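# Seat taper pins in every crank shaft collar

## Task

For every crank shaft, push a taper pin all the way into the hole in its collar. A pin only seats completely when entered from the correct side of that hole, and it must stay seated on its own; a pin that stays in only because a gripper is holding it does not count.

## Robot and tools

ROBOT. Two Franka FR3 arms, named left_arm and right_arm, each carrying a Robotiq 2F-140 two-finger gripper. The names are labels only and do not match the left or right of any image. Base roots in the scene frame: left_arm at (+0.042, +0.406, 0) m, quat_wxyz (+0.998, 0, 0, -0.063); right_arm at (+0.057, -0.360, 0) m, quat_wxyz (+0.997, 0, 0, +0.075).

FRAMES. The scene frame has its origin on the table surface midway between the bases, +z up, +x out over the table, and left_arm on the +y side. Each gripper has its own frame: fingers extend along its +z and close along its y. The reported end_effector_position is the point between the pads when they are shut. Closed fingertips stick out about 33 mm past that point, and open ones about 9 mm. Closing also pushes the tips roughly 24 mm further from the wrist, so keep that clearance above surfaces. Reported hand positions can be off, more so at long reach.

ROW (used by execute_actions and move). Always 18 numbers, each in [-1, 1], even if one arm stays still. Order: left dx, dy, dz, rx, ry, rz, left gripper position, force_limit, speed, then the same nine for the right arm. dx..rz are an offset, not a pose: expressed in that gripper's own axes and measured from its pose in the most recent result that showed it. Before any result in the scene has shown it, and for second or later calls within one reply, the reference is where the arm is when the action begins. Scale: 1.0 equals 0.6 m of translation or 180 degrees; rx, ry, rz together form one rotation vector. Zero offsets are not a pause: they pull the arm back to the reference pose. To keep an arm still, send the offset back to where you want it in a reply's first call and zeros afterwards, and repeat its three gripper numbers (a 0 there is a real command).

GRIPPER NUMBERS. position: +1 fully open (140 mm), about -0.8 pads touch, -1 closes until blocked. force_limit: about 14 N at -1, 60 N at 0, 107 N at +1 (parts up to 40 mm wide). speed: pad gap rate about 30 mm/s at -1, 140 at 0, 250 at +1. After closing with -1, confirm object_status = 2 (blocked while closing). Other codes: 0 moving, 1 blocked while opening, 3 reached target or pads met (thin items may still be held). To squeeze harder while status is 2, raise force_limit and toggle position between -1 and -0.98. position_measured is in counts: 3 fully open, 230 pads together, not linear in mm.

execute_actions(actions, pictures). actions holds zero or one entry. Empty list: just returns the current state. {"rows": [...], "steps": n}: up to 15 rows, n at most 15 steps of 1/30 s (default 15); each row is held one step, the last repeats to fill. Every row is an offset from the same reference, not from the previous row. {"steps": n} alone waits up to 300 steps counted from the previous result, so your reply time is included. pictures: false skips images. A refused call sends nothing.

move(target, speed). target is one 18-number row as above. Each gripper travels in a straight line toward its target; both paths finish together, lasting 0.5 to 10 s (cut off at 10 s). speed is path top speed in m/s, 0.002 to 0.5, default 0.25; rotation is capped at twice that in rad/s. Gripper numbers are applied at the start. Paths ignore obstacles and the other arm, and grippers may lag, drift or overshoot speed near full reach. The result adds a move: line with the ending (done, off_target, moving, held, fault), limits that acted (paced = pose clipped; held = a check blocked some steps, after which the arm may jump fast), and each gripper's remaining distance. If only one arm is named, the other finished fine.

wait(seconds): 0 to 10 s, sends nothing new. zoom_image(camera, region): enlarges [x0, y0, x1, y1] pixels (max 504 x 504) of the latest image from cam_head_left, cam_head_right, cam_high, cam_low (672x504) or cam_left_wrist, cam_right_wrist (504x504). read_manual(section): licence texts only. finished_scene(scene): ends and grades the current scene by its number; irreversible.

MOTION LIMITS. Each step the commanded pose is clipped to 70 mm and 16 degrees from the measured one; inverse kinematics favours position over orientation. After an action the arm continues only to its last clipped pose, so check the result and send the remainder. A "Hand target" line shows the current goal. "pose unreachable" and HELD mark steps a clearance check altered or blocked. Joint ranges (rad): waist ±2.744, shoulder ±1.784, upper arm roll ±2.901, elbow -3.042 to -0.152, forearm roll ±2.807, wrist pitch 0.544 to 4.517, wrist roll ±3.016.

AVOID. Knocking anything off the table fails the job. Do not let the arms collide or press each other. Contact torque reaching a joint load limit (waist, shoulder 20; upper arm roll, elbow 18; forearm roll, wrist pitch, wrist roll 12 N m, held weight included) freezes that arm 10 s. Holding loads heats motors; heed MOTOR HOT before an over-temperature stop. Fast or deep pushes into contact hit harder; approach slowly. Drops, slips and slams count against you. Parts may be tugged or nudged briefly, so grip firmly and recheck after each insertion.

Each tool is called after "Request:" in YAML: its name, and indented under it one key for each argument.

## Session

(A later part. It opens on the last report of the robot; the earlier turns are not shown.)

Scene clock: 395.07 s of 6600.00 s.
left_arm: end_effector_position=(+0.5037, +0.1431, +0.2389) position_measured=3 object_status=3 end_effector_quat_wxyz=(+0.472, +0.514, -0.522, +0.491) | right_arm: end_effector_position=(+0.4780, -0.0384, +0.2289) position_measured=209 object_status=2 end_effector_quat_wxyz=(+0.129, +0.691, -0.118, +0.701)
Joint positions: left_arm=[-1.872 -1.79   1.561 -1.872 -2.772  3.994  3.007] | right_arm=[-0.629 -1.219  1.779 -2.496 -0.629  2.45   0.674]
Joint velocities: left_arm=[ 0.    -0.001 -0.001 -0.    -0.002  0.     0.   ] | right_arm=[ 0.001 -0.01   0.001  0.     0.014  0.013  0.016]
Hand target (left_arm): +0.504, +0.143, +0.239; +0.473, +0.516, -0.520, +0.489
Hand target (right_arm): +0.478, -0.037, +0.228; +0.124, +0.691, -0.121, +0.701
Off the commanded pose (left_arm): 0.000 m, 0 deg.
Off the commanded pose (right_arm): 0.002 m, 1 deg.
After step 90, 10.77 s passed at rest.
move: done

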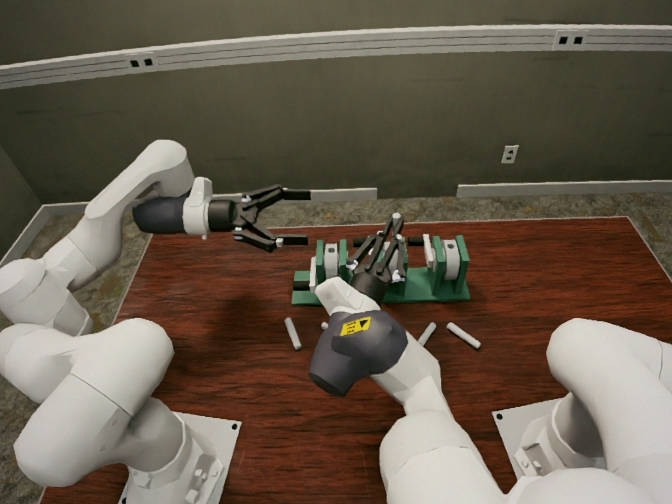

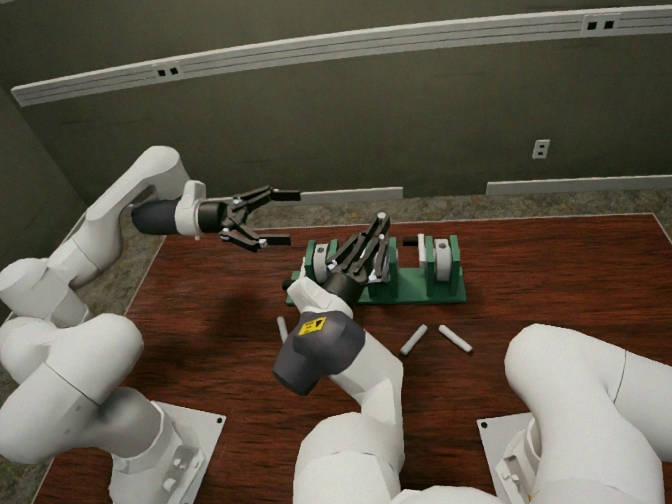

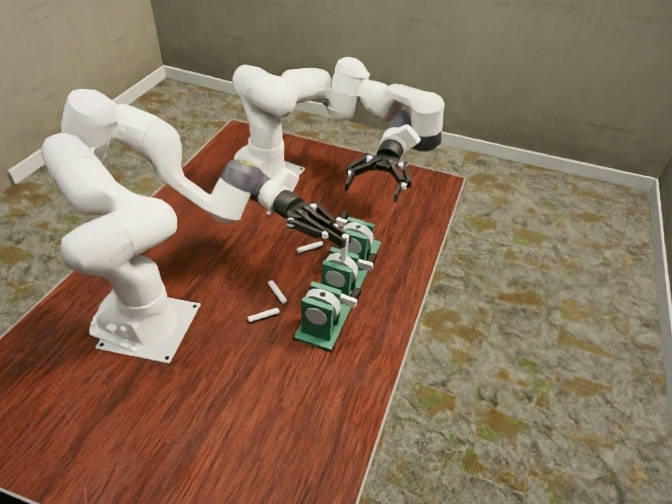

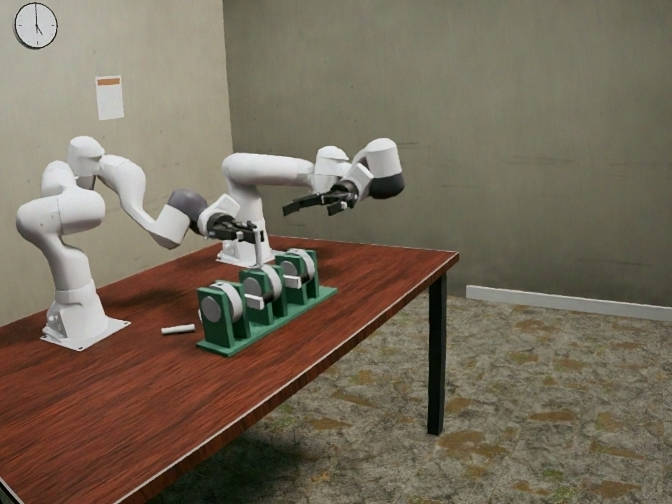

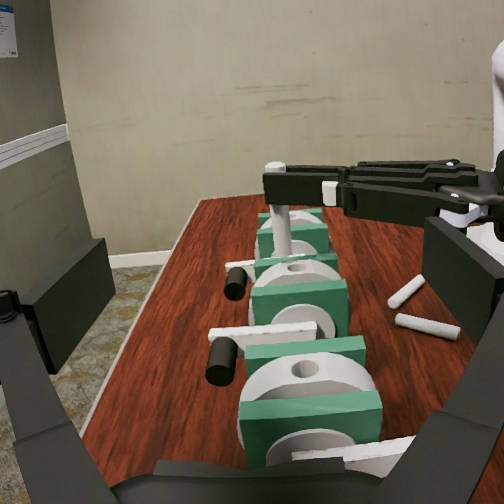

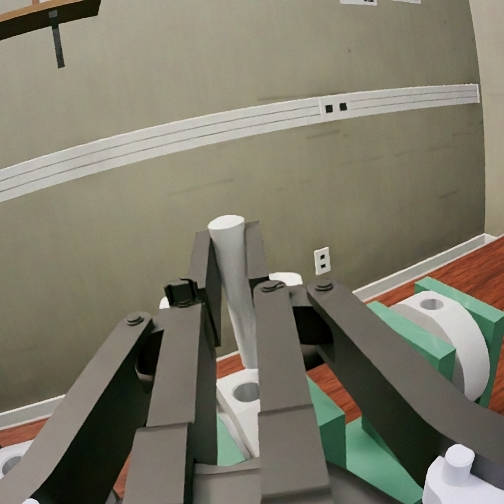

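Request:
zoom_image:
  camera: "cam_right_wrist"
  region: [170, 300, 330, 460]

Request:
zoom_image:
  camera: "cam_high"
  region: [300, 210, 390, 300]

Region (170, 300, 330, 460) of cam_right_wrist's 504x504 image, scaled by 3.150, with more detail than that image has.

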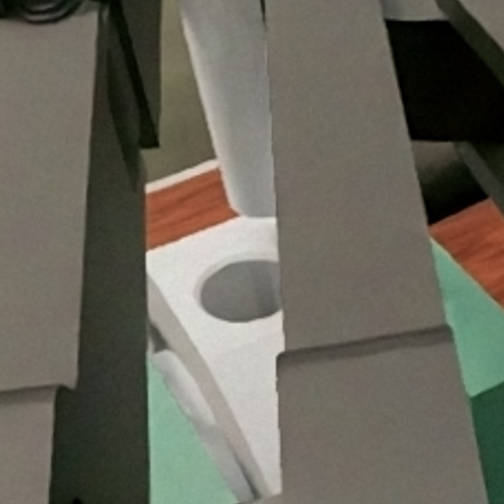

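Region (300, 210, 390, 300) of cam_high's 672x504 image, scaled by 5.600, with more detail than that image has.

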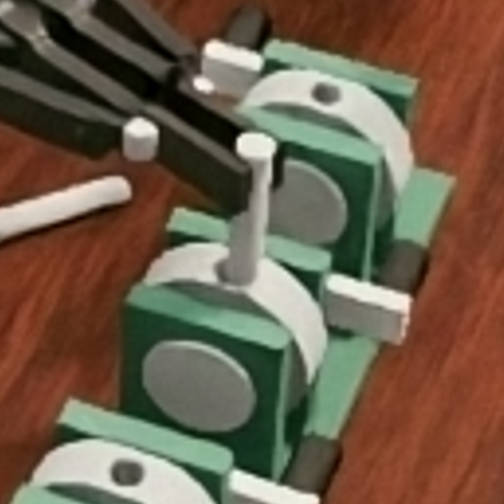

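Request:
move:
  target: [0,0,0,0,0,0,1,0,0,0,-0.007,-0.02,-0.002,0,0.002,-1,0,-0.5]
  speed: 0.02

Request:
zoom_image:
  camera: "cam_left_wrist"
  region: [230, 150, 370, 290]

Request:
zoom_image:
  camera: "cam_right_wrist"
  region: [170, 300, 330, 460]

Request:
zoom_image:
  camera: "cam_high"
  region: [310, 220, 380, 290]

Scene clock: 409.80 s of 6600.00 s.
left_arm: end_effector_position=(+0.5037, +0.1431, +0.2389) position_measured=3 object_status=3 end_effector_quat_wxyz=(+0.472, +0.514, -0.522, +0.491) | right_arm: end_effector_position=(+0.4696, -0.0304, +0.2278) position_measured=209 object_status=2 end_effector_quat_wxyz=(+0.126, +0.692, -0.124, +0.700)
Joint positions: left_arm=[-1.872 -1.79   1.561 -1.872 -2.772  3.994  3.006] | right_arm=[-0.621 -1.206  1.788 -2.475 -0.613  2.414  0.673]
Joint velocities: left_arm=[-0.001  0.001  0.    -0.002  0.    -0.001  0.002] | right_arm=[-0.001  0.006  0.001  0.002  0.    -0.024 -0.005]
Hand target (left_arm): +0.504, +0.143, +0.239; +0.472, +0.514, -0.522, +0.491
Hand target (right_arm): +0.468, -0.030, +0.229; +0.129, +0.691, -0.122, +0.701
Off the commanded pose (left_arm): 0.000 m, 0 deg.
Off the commanded pose (right_arm): 0.002 m, 0 deg.
After step 90, 10.90 s passed at rest.
move: done

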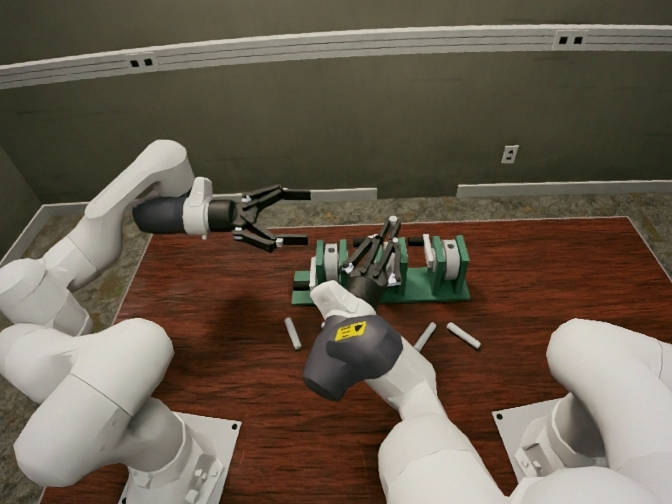

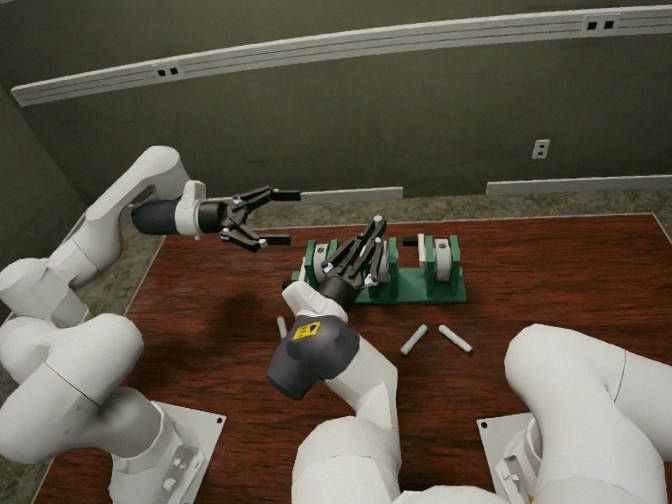

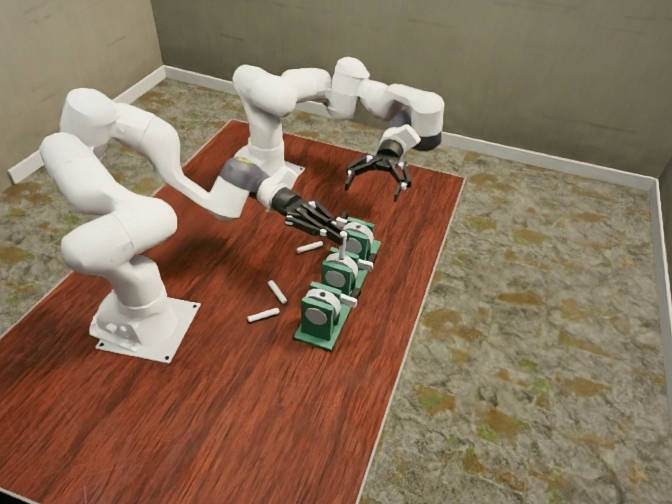

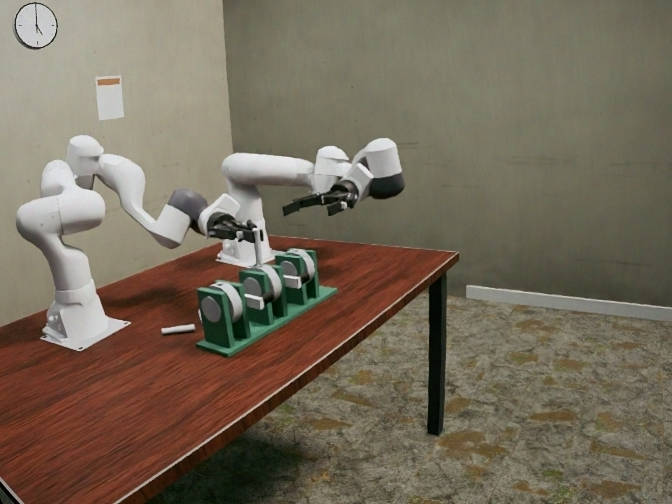

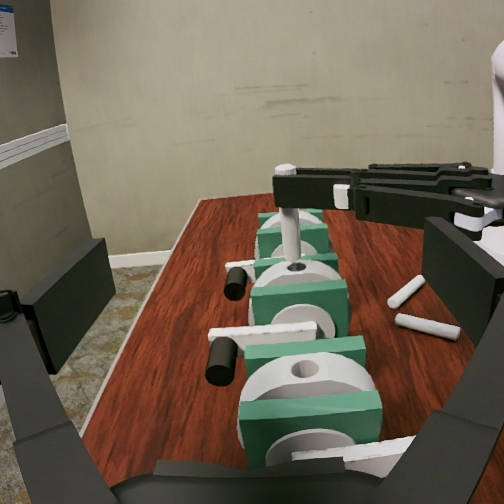

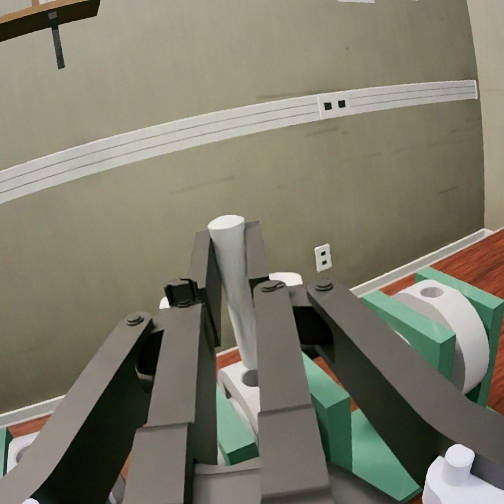

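Region (230, 150, 370, 290) of cam_left_wrist's 504x504 image, scaled by 3.600, with more detail than that image has.

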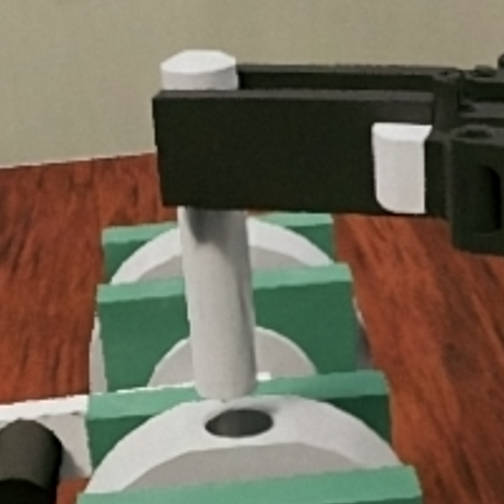

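Region (170, 300, 330, 460) of cam_right_wrist's 504x504 image, scaled by 3.150, with more detail than that image has.

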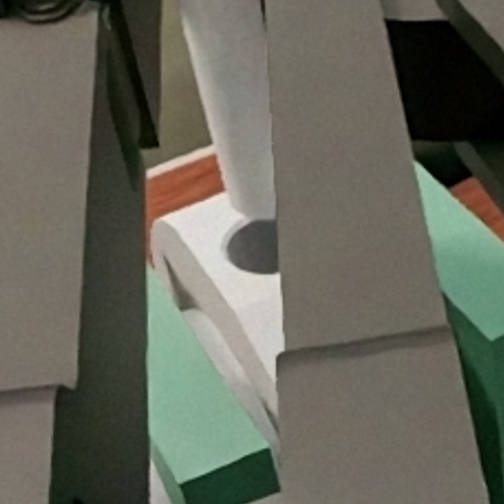

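Region (310, 220, 380, 290) of cam_high's 672x504 image, scaled by 7.200, with more detail than that image has.

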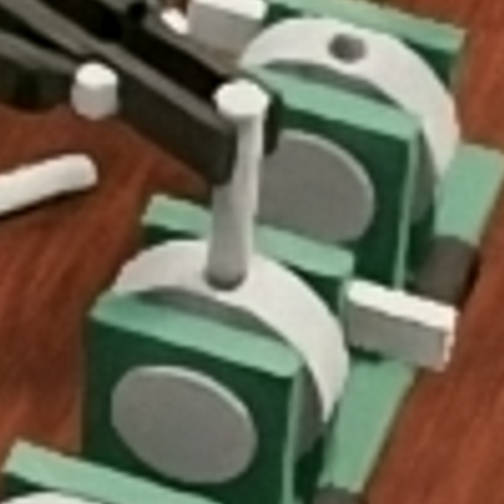

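Request:
move:
  target: [0,0,0,0,0,0,1,0,0,-0.008,0,-0.0035,0,0,0,-1,0,-0.5]
  speed: 0.008

Request:
zoom_image:
  camera: "cam_left_wrist"
  region: [250, 200, 340, 290]

Request:
zoom_image:
  camera: "cam_right_wrist"
  region: [200, 320, 300, 420]

Request:
zoom_image:
  camera: "cam_high"
  region: [320, 230, 370, 280]

Scene clock: 416.20 s of 6600.00 s.
left_arm: end_effector_position=(+0.5037, +0.1431, +0.2389) position_measured=3 object_status=3 end_effector_quat_wxyz=(+0.472, +0.514, -0.522, +0.491) | right_arm: end_effector_position=(+0.4675, -0.0305, +0.2232) position_measured=209 object_status=2 end_effector_quat_wxyz=(+0.128, +0.692, -0.122, +0.700)
Joint positions: left_arm=[-1.872 -1.79   1.561 -1.872 -2.772  3.994  3.006] | right_arm=[-0.621 -1.207  1.8   -2.474 -0.606  2.41   0.672]
Joint velocities: left_arm=[ 0.    -0.001  0.001 -0.002 -0.     0.001  0.002] | right_arm=[-0.    -0.005  0.    -0.     0.006 -0.    -0.   ]
Hand target (left_arm): +0.504, +0.143, +0.239; +0.472, +0.514, -0.522, +0.491
Hand target (right_arm): +0.468, -0.030, +0.223; +0.126, +0.692, -0.124, +0.700
Off the commanded pose (left_arm): 0.000 m, 0 deg.
Off the commanded pose (right_arm): 0.001 m, 0 deg.
After step 90, 2.43 s passed at rest.
move: done

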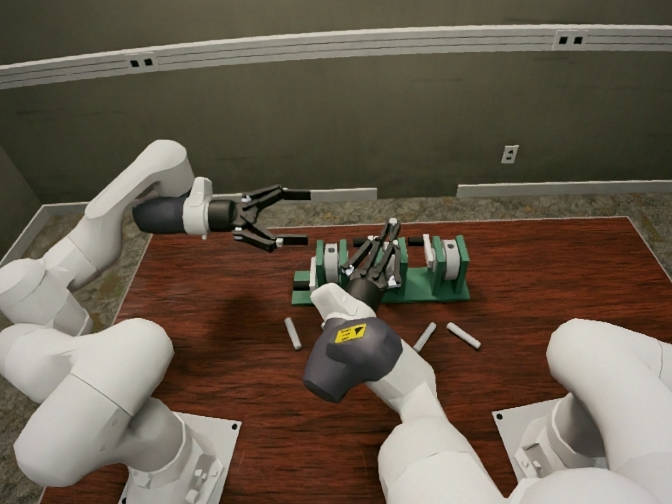

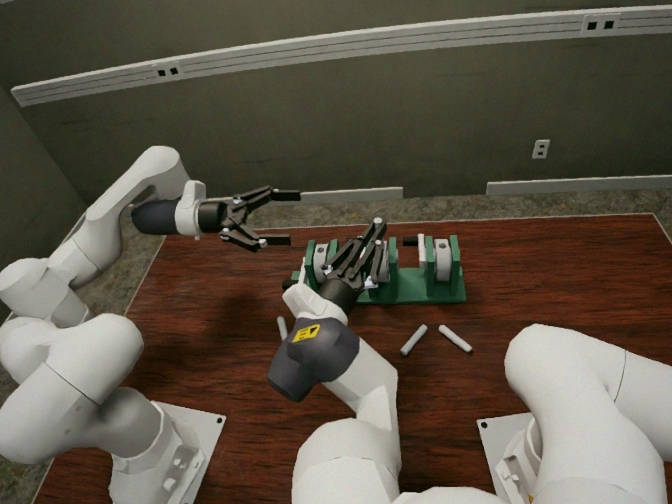

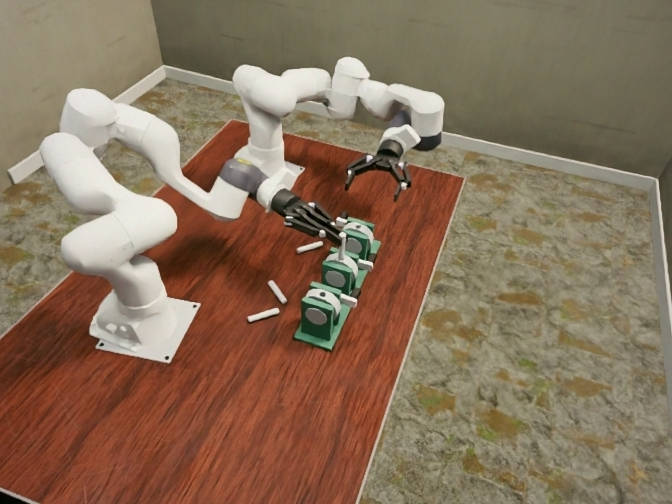

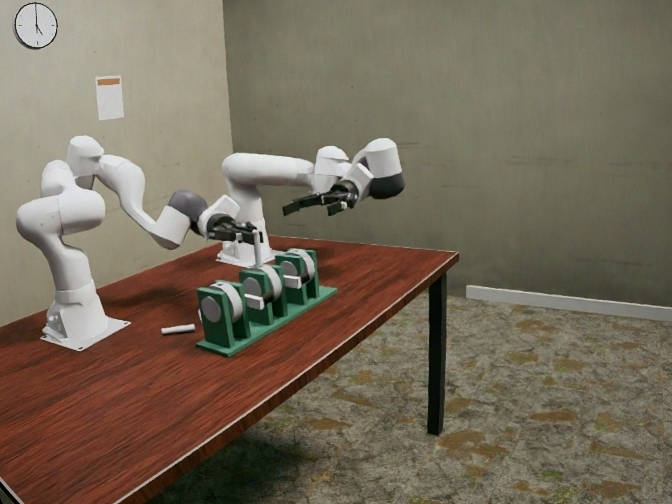

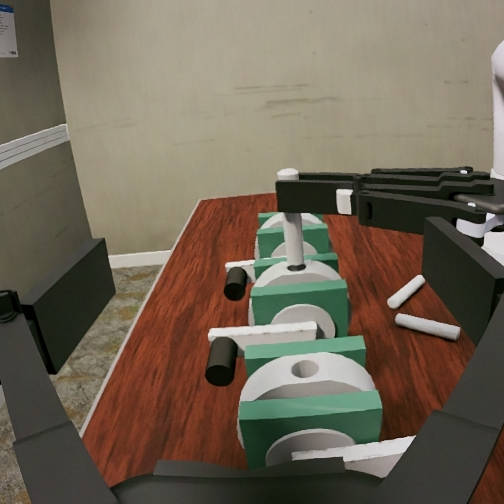

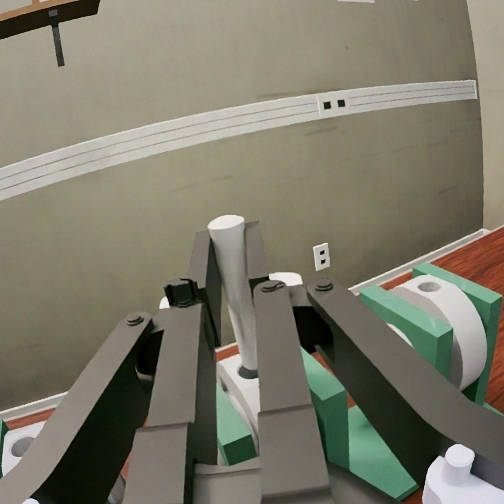

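Region (250, 200, 340, 290) of cam_left_wrist's 504x504 image, scaled by 5.600, with more detail than that image has.

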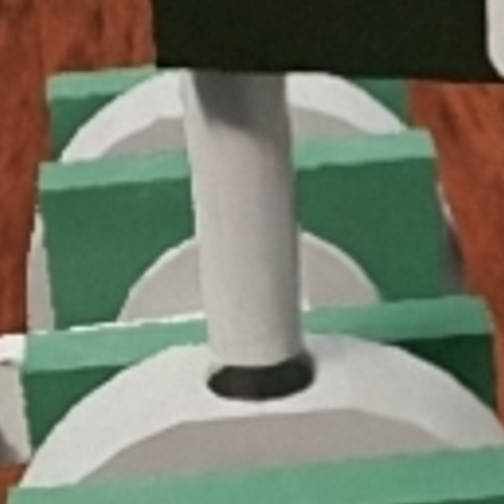

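Region (200, 320, 300, 420) of cam_right_wrist's 504x504 image, scaled by 5.040, with more detail than that image has.

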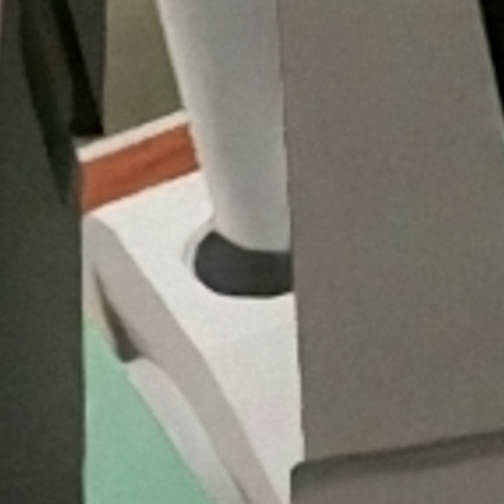

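Region (320, 230, 370, 280) of cam_high's 672x504 image, scaled by 10.080, with more detail than that image has.

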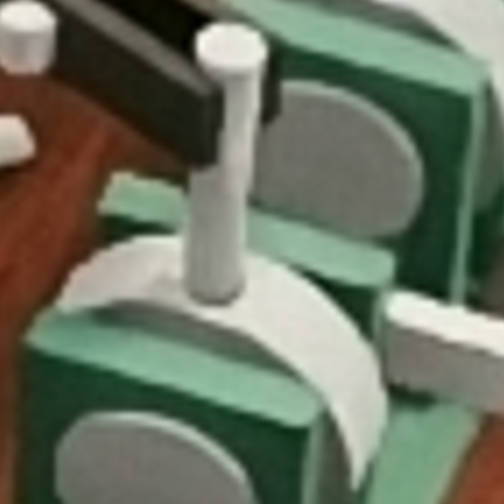

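Request:
execute_actions:
  actions:
    - {"rows": [[0,0,0,0,0,0,1,0,0,0,-0.003,-0.0015,0,0,0,-1,0,-0.5]], "steps": 15}
  pictures: false

Request:
move:
  target: [0,0,0,0,0,0,1,0,0,-0.02,0,0,0,0,0,-1,0,-0.5]
  speed: 0.008

Request:
zoom_image:
  camera: "cam_left_wrist"
  region: [250, 200, 340, 290]

Request:
zoom_image:
  camera: "cam_right_wrist"
  region: [200, 300, 300, 400]

Scene clock: 421.47 s of 6600.00 s.
left_arm: end_effector_position=(+0.5037, +0.1431, +0.2389) position_measured=3 object_status=3 end_effector_quat_wxyz=(+0.472, +0.514, -0.522, +0.491) | right_arm: end_effector_position=(+0.4672, -0.0282, +0.2232) position_measured=209 object_status=2 end_effector_quat_wxyz=(+0.126, +0.693, -0.122, +0.700)
Joint positions: left_arm=[-1.872 -1.79   1.561 -1.872 -2.772  3.994  3.006] | right_arm=[-0.621 -1.208  1.8   -2.47  -0.606  2.41   0.673]
Joint velocities: left_arm=[-0.    -0.002  0.001 -0.001  0.002 -0.001  0.002] | right_arm=[ 0.001  0.002  0.001  0.001  0.     0.    -0.001]
Hand target (left_arm): +0.504, +0.143, +0.239; +0.472, +0.514, -0.522, +0.491
Hand target (right_arm): +0.467, -0.028, +0.223; +0.128, +0.692, -0.122, +0.700
Off the commanded pose (left_arm): 0.000 m, 0 deg.
Off the commanded pose (right_arm): 0.000 m, 0 deg.
Steps of this call (steps 1 to 90: nothing new was sent; then 1.77 s passed at rest; steps 91 to 105: all 15 steps of this action). Readings (end_effector_position | what the end effector reports):
91: left_arm (+0.5037, +0.1431, +0.2389) | right_arm (+0.4675, -0.0301, +0.2231) | left_arm position_measured=3 object_status=3 | right_arm position_measured=209 object_status=2
92: left_arm (+0.5037, +0.1431, +0.2389) | right_arm (+0.4675, -0.0296, +0.2231) | left_arm position_measured=3 object_status=3 | right_arm position_measured=209 object_status=2
94: left_arm (+0.5037, +0.1431, +0.2389) | right_arm (+0.4673, -0.0287, +0.2232) | left_arm position_measured=3 object_status=3 | right_arm position_measured=209 object_status=2
98: left_arm (+0.5037, +0.1431, +0.2389) | right_arm (+0.4672, -0.0283, +0.2232) | left_arm position_measured=3 object_status=3 | right_arm position_measured=209 object_status=2
105: the state above

Scene clock: 423.43 s of 6600.00 s.
left_arm: end_effector_position=(+0.5037, +0.1431, +0.2389) position_measured=3 object_status=3 end_effector_quat_wxyz=(+0.472, +0.514, -0.522, +0.491) | right_arm: end_effector_position=(+0.4669, -0.0282, +0.2115) position_measured=209 object_status=2 end_effector_quat_wxyz=(+0.127, +0.693, -0.120, +0.699)
Joint positions: left_arm=[-1.872 -1.79   1.561 -1.872 -2.772  3.994  3.006] | right_arm=[-0.633 -1.222  1.827 -2.463 -0.592  2.415  0.682]
Joint velocities: left_arm=[ 0.001 -0.     0.001 -0.    -0.    -0.    -0.002] | right_arm=[-0.001 -0.003  0.002  0.     0.004 -0.     0.003]
Hand target (left_arm): +0.504, +0.143, +0.239; +0.472, +0.514, -0.522, +0.491
Hand target (right_arm): +0.467, -0.028, +0.211; +0.126, +0.693, -0.122, +0.700
Off the commanded pose (left_arm): 0.000 m, 0 deg.
Off the commanded pose (right_arm): 0.001 m, 0 deg.
move: done

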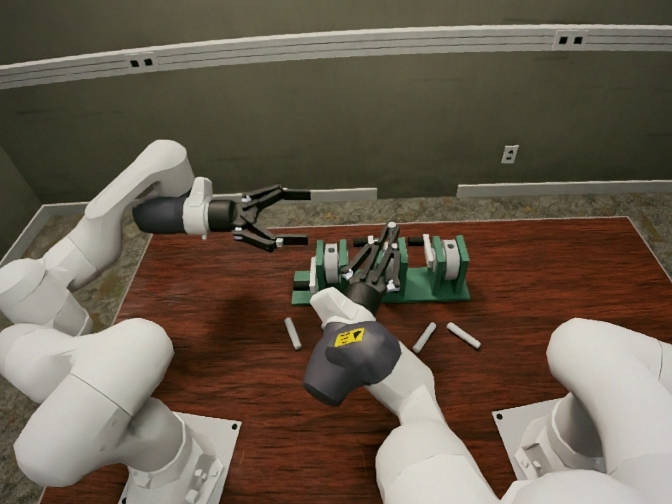

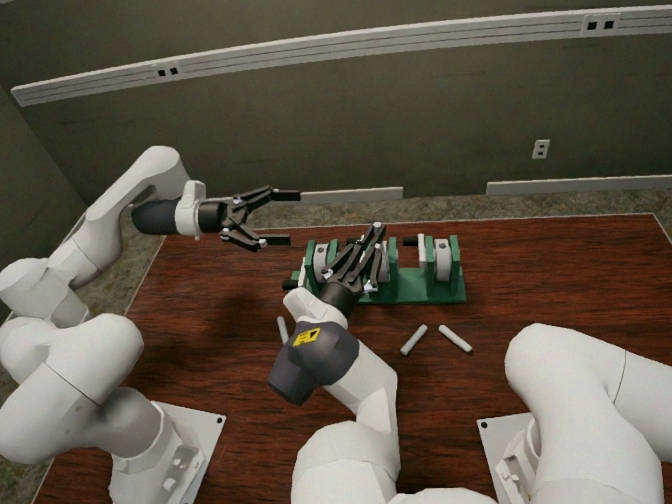

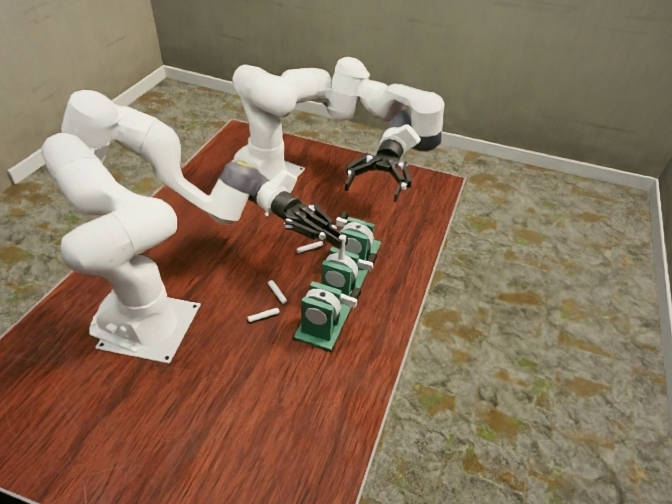

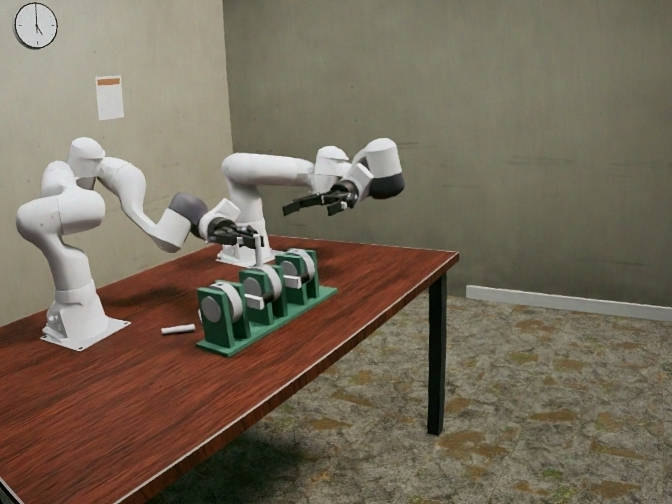

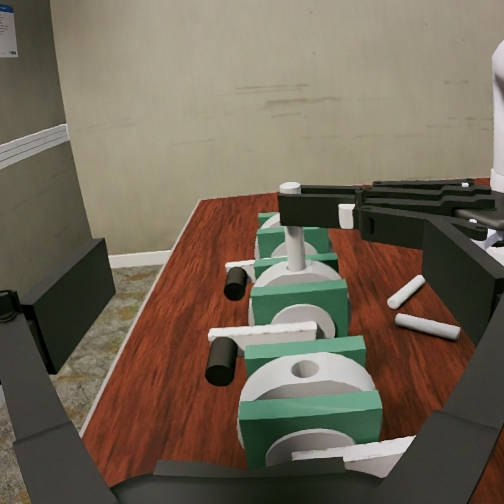

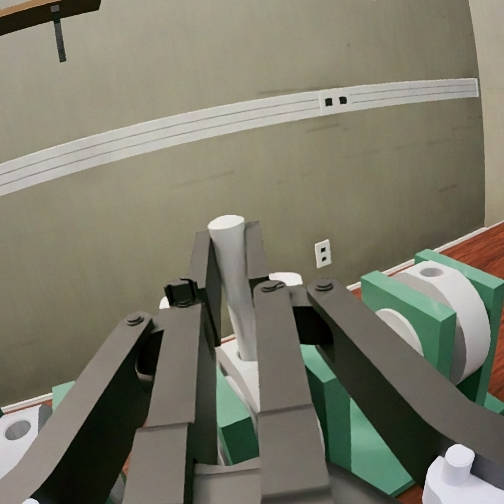

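Region (250, 200, 340, 290) of cam_left_wrist's 504x504 image, scaled by 5.600, with more detail than that image has.

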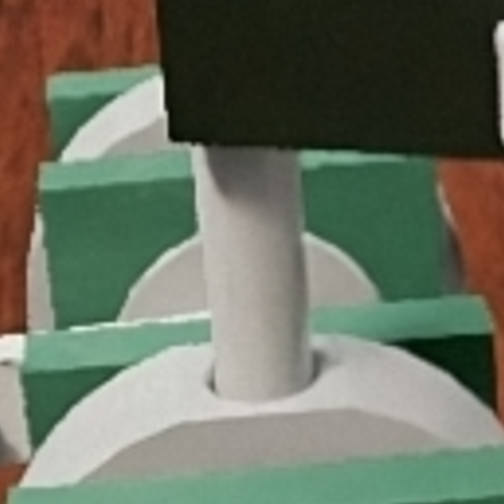

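Region (200, 300, 300, 400) of cam_right_wrist's 504x504 image, scaled by 5.040, with more detail than that image has.

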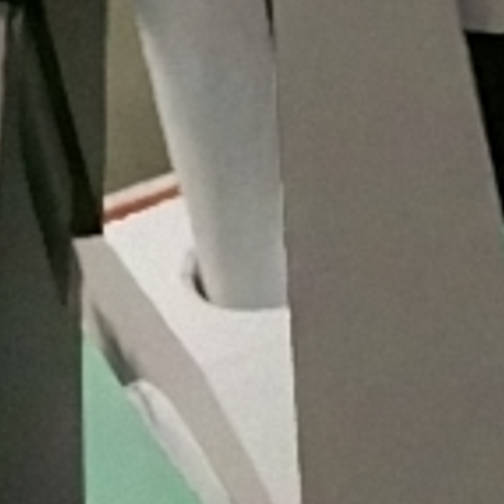

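Request:
execute_actions:
  actions: []

Scene clock: 444.57 s of 6600.00 s.
left_arm: end_effector_position=(+0.5037, +0.1431, +0.2389) position_measured=3 object_status=3 end_effector_quat_wxyz=(+0.472, +0.514, -0.522, +0.491) | right_arm: end_effector_position=(+0.4669, -0.0282, +0.2113) position_measured=209 object_status=2 end_effector_quat_wxyz=(+0.127, +0.693, -0.120, +0.699)
Joint positions: left_arm=[-1.872 -1.79   1.561 -1.872 -2.772  3.994  3.006] | right_arm=[-0.633 -1.222  1.827 -2.463 -0.591  2.415  0.683]
Joint velocities: left_arm=[-0.001 -0.001 -0.001 -0.001  0.     0.001  0.001] | right_arm=[-0.     0.     0.001 -0.001 -0.001  0.002 -0.001]
Hand target (left_arm): +0.504, +0.143, +0.239; +0.472, +0.514, -0.522, +0.491
Hand target (right_arm): +0.467, -0.028, +0.211; +0.126, +0.693, -0.122, +0.700
Off the commanded pose (left_arm): 0.000 m, 0 deg.
Off the commanded pose (right_arm): 0.000 m, 0 deg.
Steps of this call (steps 1 to 90: nothing new was sent; then 18.13 s passed at rest). Readings (end_effector_position | what the end effector reports):
1: left_arm (+0.5037, +0.1431, +0.2389) | right_arm (+0.4669, -0.0282, +0.2115) | left_arm position_measured=3 object_status=3 | right_arm position_measured=209 object_status=2
2: left_arm (+0.5037, +0.1431, +0.2389) | right_arm (+0.4669, -0.0282, +0.2115) | left_arm position_measured=3 object_status=3 | right_arm position_measured=209 object_status=2
4: left_arm (+0.5037, +0.1431, +0.2389) | right_arm (+0.4669, -0.0282, +0.2114) | left_arm position_measured=3 object_status=3 | right_arm position_measured=209 object_status=2
8: left_arm (+0.5037, +0.1431, +0.2389) | right_arm (+0.4669, -0.0282, +0.2114) | left_arm position_measured=3 object_status=3 | right_arm position_measured=209 object_status=2
90: the state above

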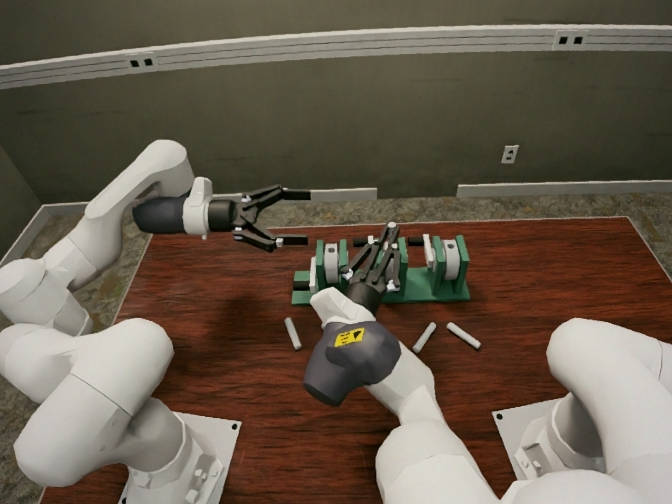

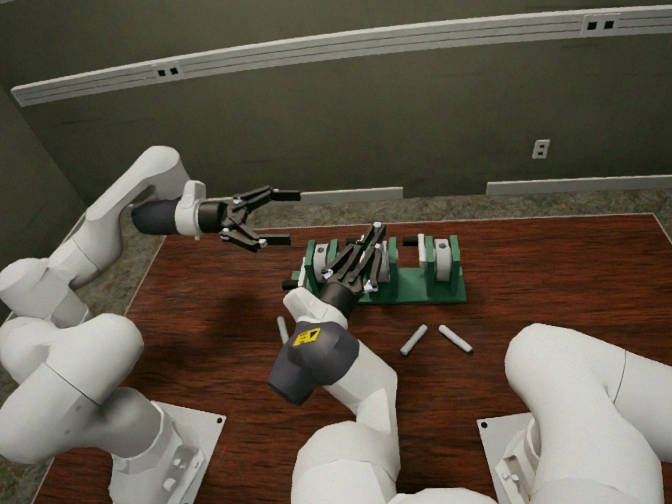

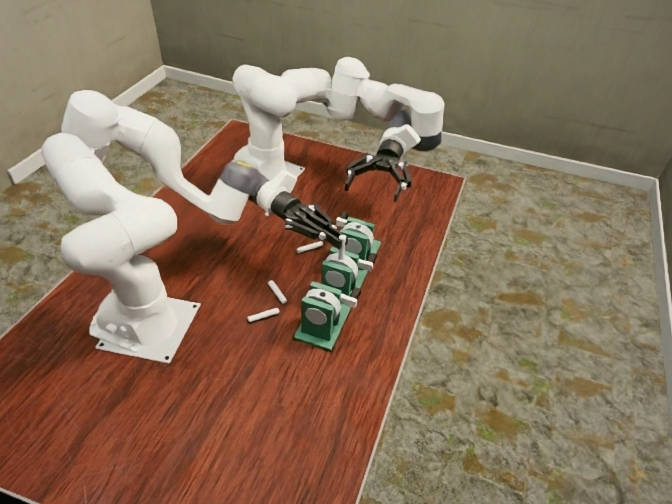

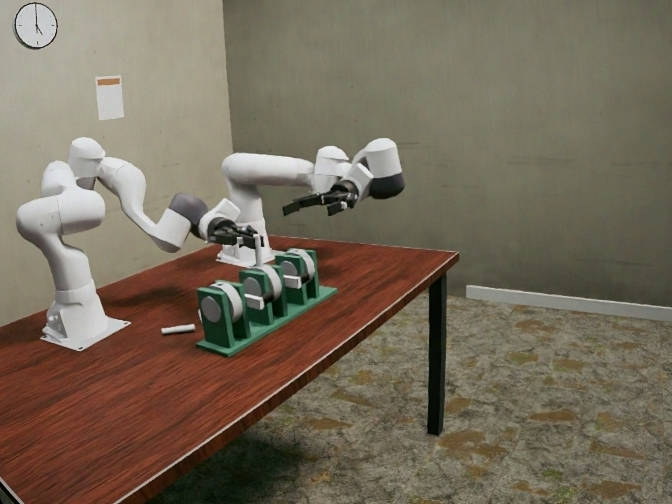

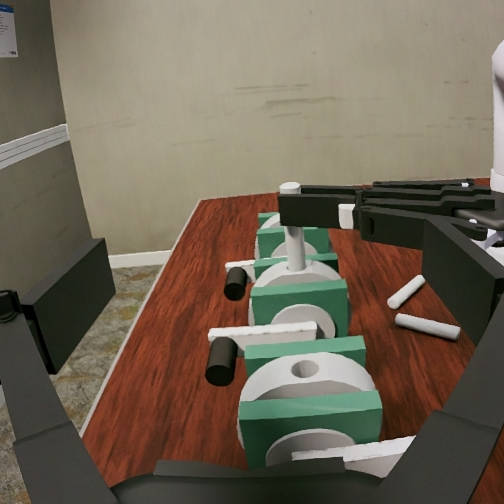

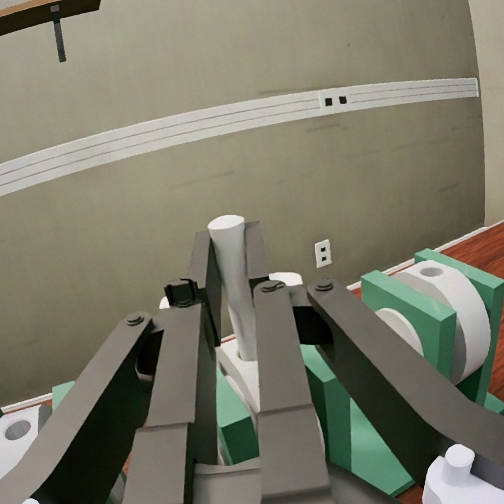

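Request:
move:
  target: [0,0,0,0,0,0,1,0,0, -0.033,0,0,0,0,0,-1,0,-0.5]
  speed: 0.008

Scene clock: 449.90 s of 6600.00 s.
left_arm: end_effector_position=(+0.5037, +0.1431, +0.2389) position_measured=3 object_status=3 end_effector_quat_wxyz=(+0.472, +0.514, -0.522, +0.491) | right_arm: end_effector_position=(+0.4670, -0.0281, +0.1924) position_measured=209 object_status=2 end_effector_quat_wxyz=(+0.127, +0.693, -0.119, +0.699)
Joint positions: left_arm=[-1.872 -1.79   1.561 -1.872 -2.772  3.994  3.006] | right_arm=[-0.656 -1.242  1.871 -2.448 -0.574  2.418  0.706]
Joint velocities: left_arm=[ 0.001 -0.002 -0.     0.001  0.    -0.001  0.002] | right_arm=[-0.001 -0.     0.002  0.001  0.001  0.     0.005]
Hand target (left_arm): +0.504, +0.143, +0.239; +0.472, +0.514, -0.522, +0.491
Hand target (right_arm): +0.467, -0.029, +0.191; +0.127, +0.693, -0.120, +0.699
Off the commanded pose (left_arm): 0.000 m, 0 deg.
Off the commanded pose (right_arm): 0.001 m, 0 deg.
move: done

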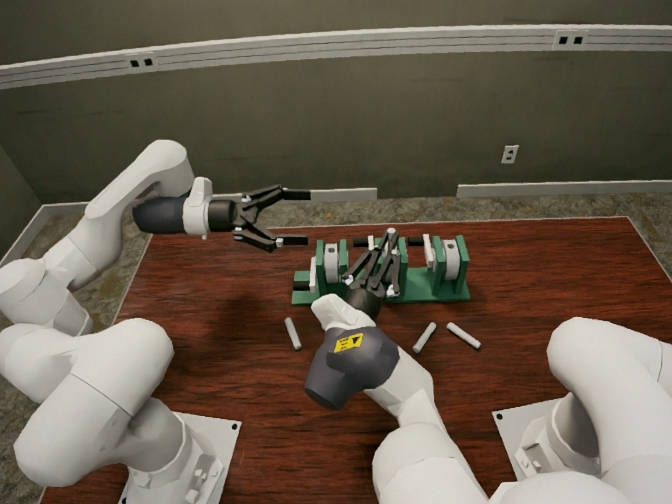

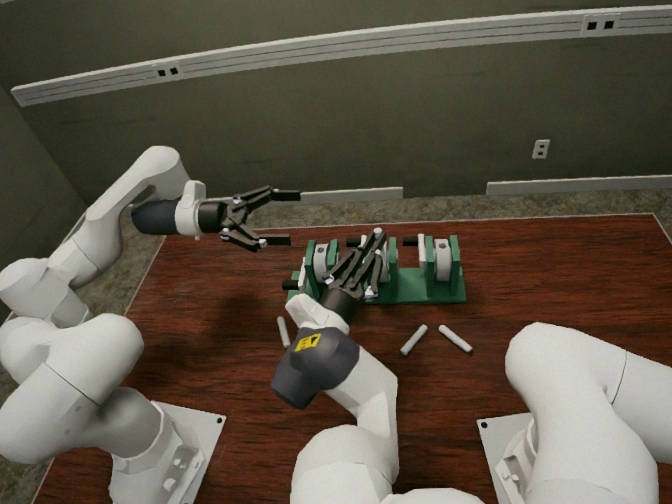

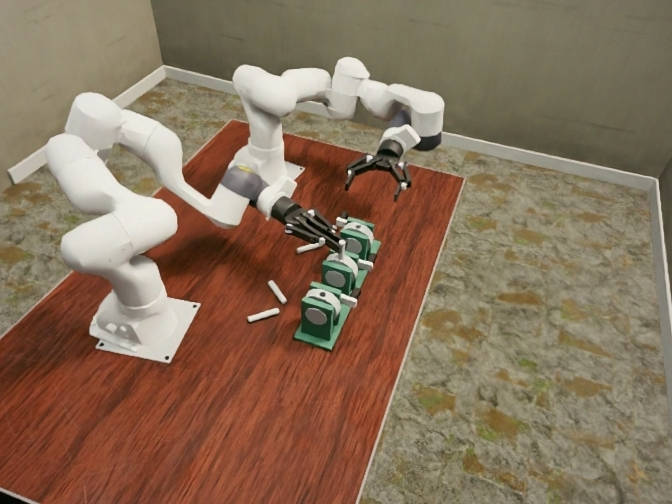

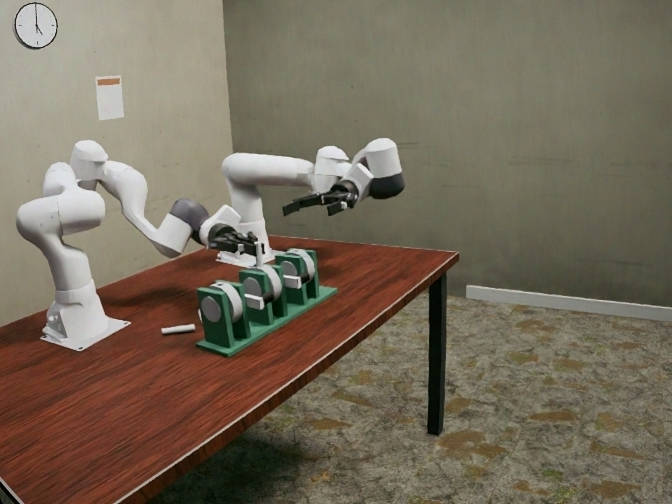

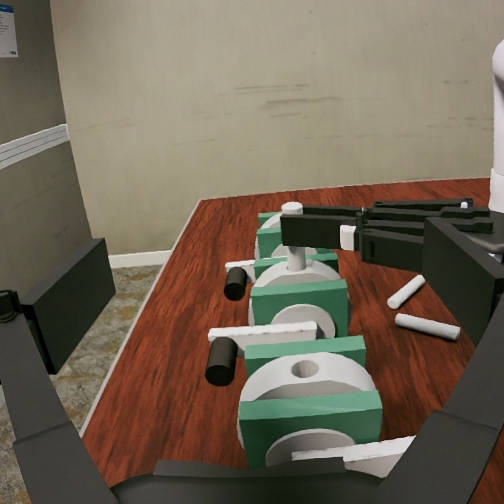

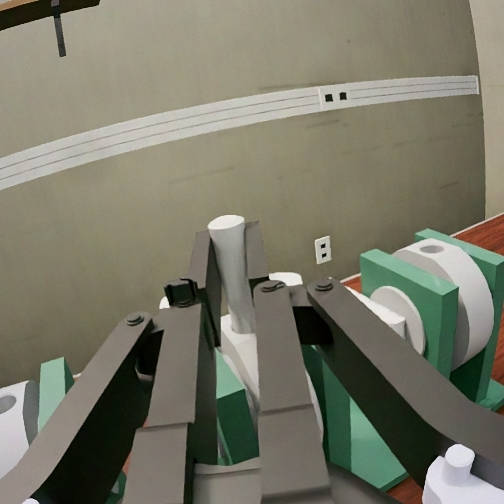

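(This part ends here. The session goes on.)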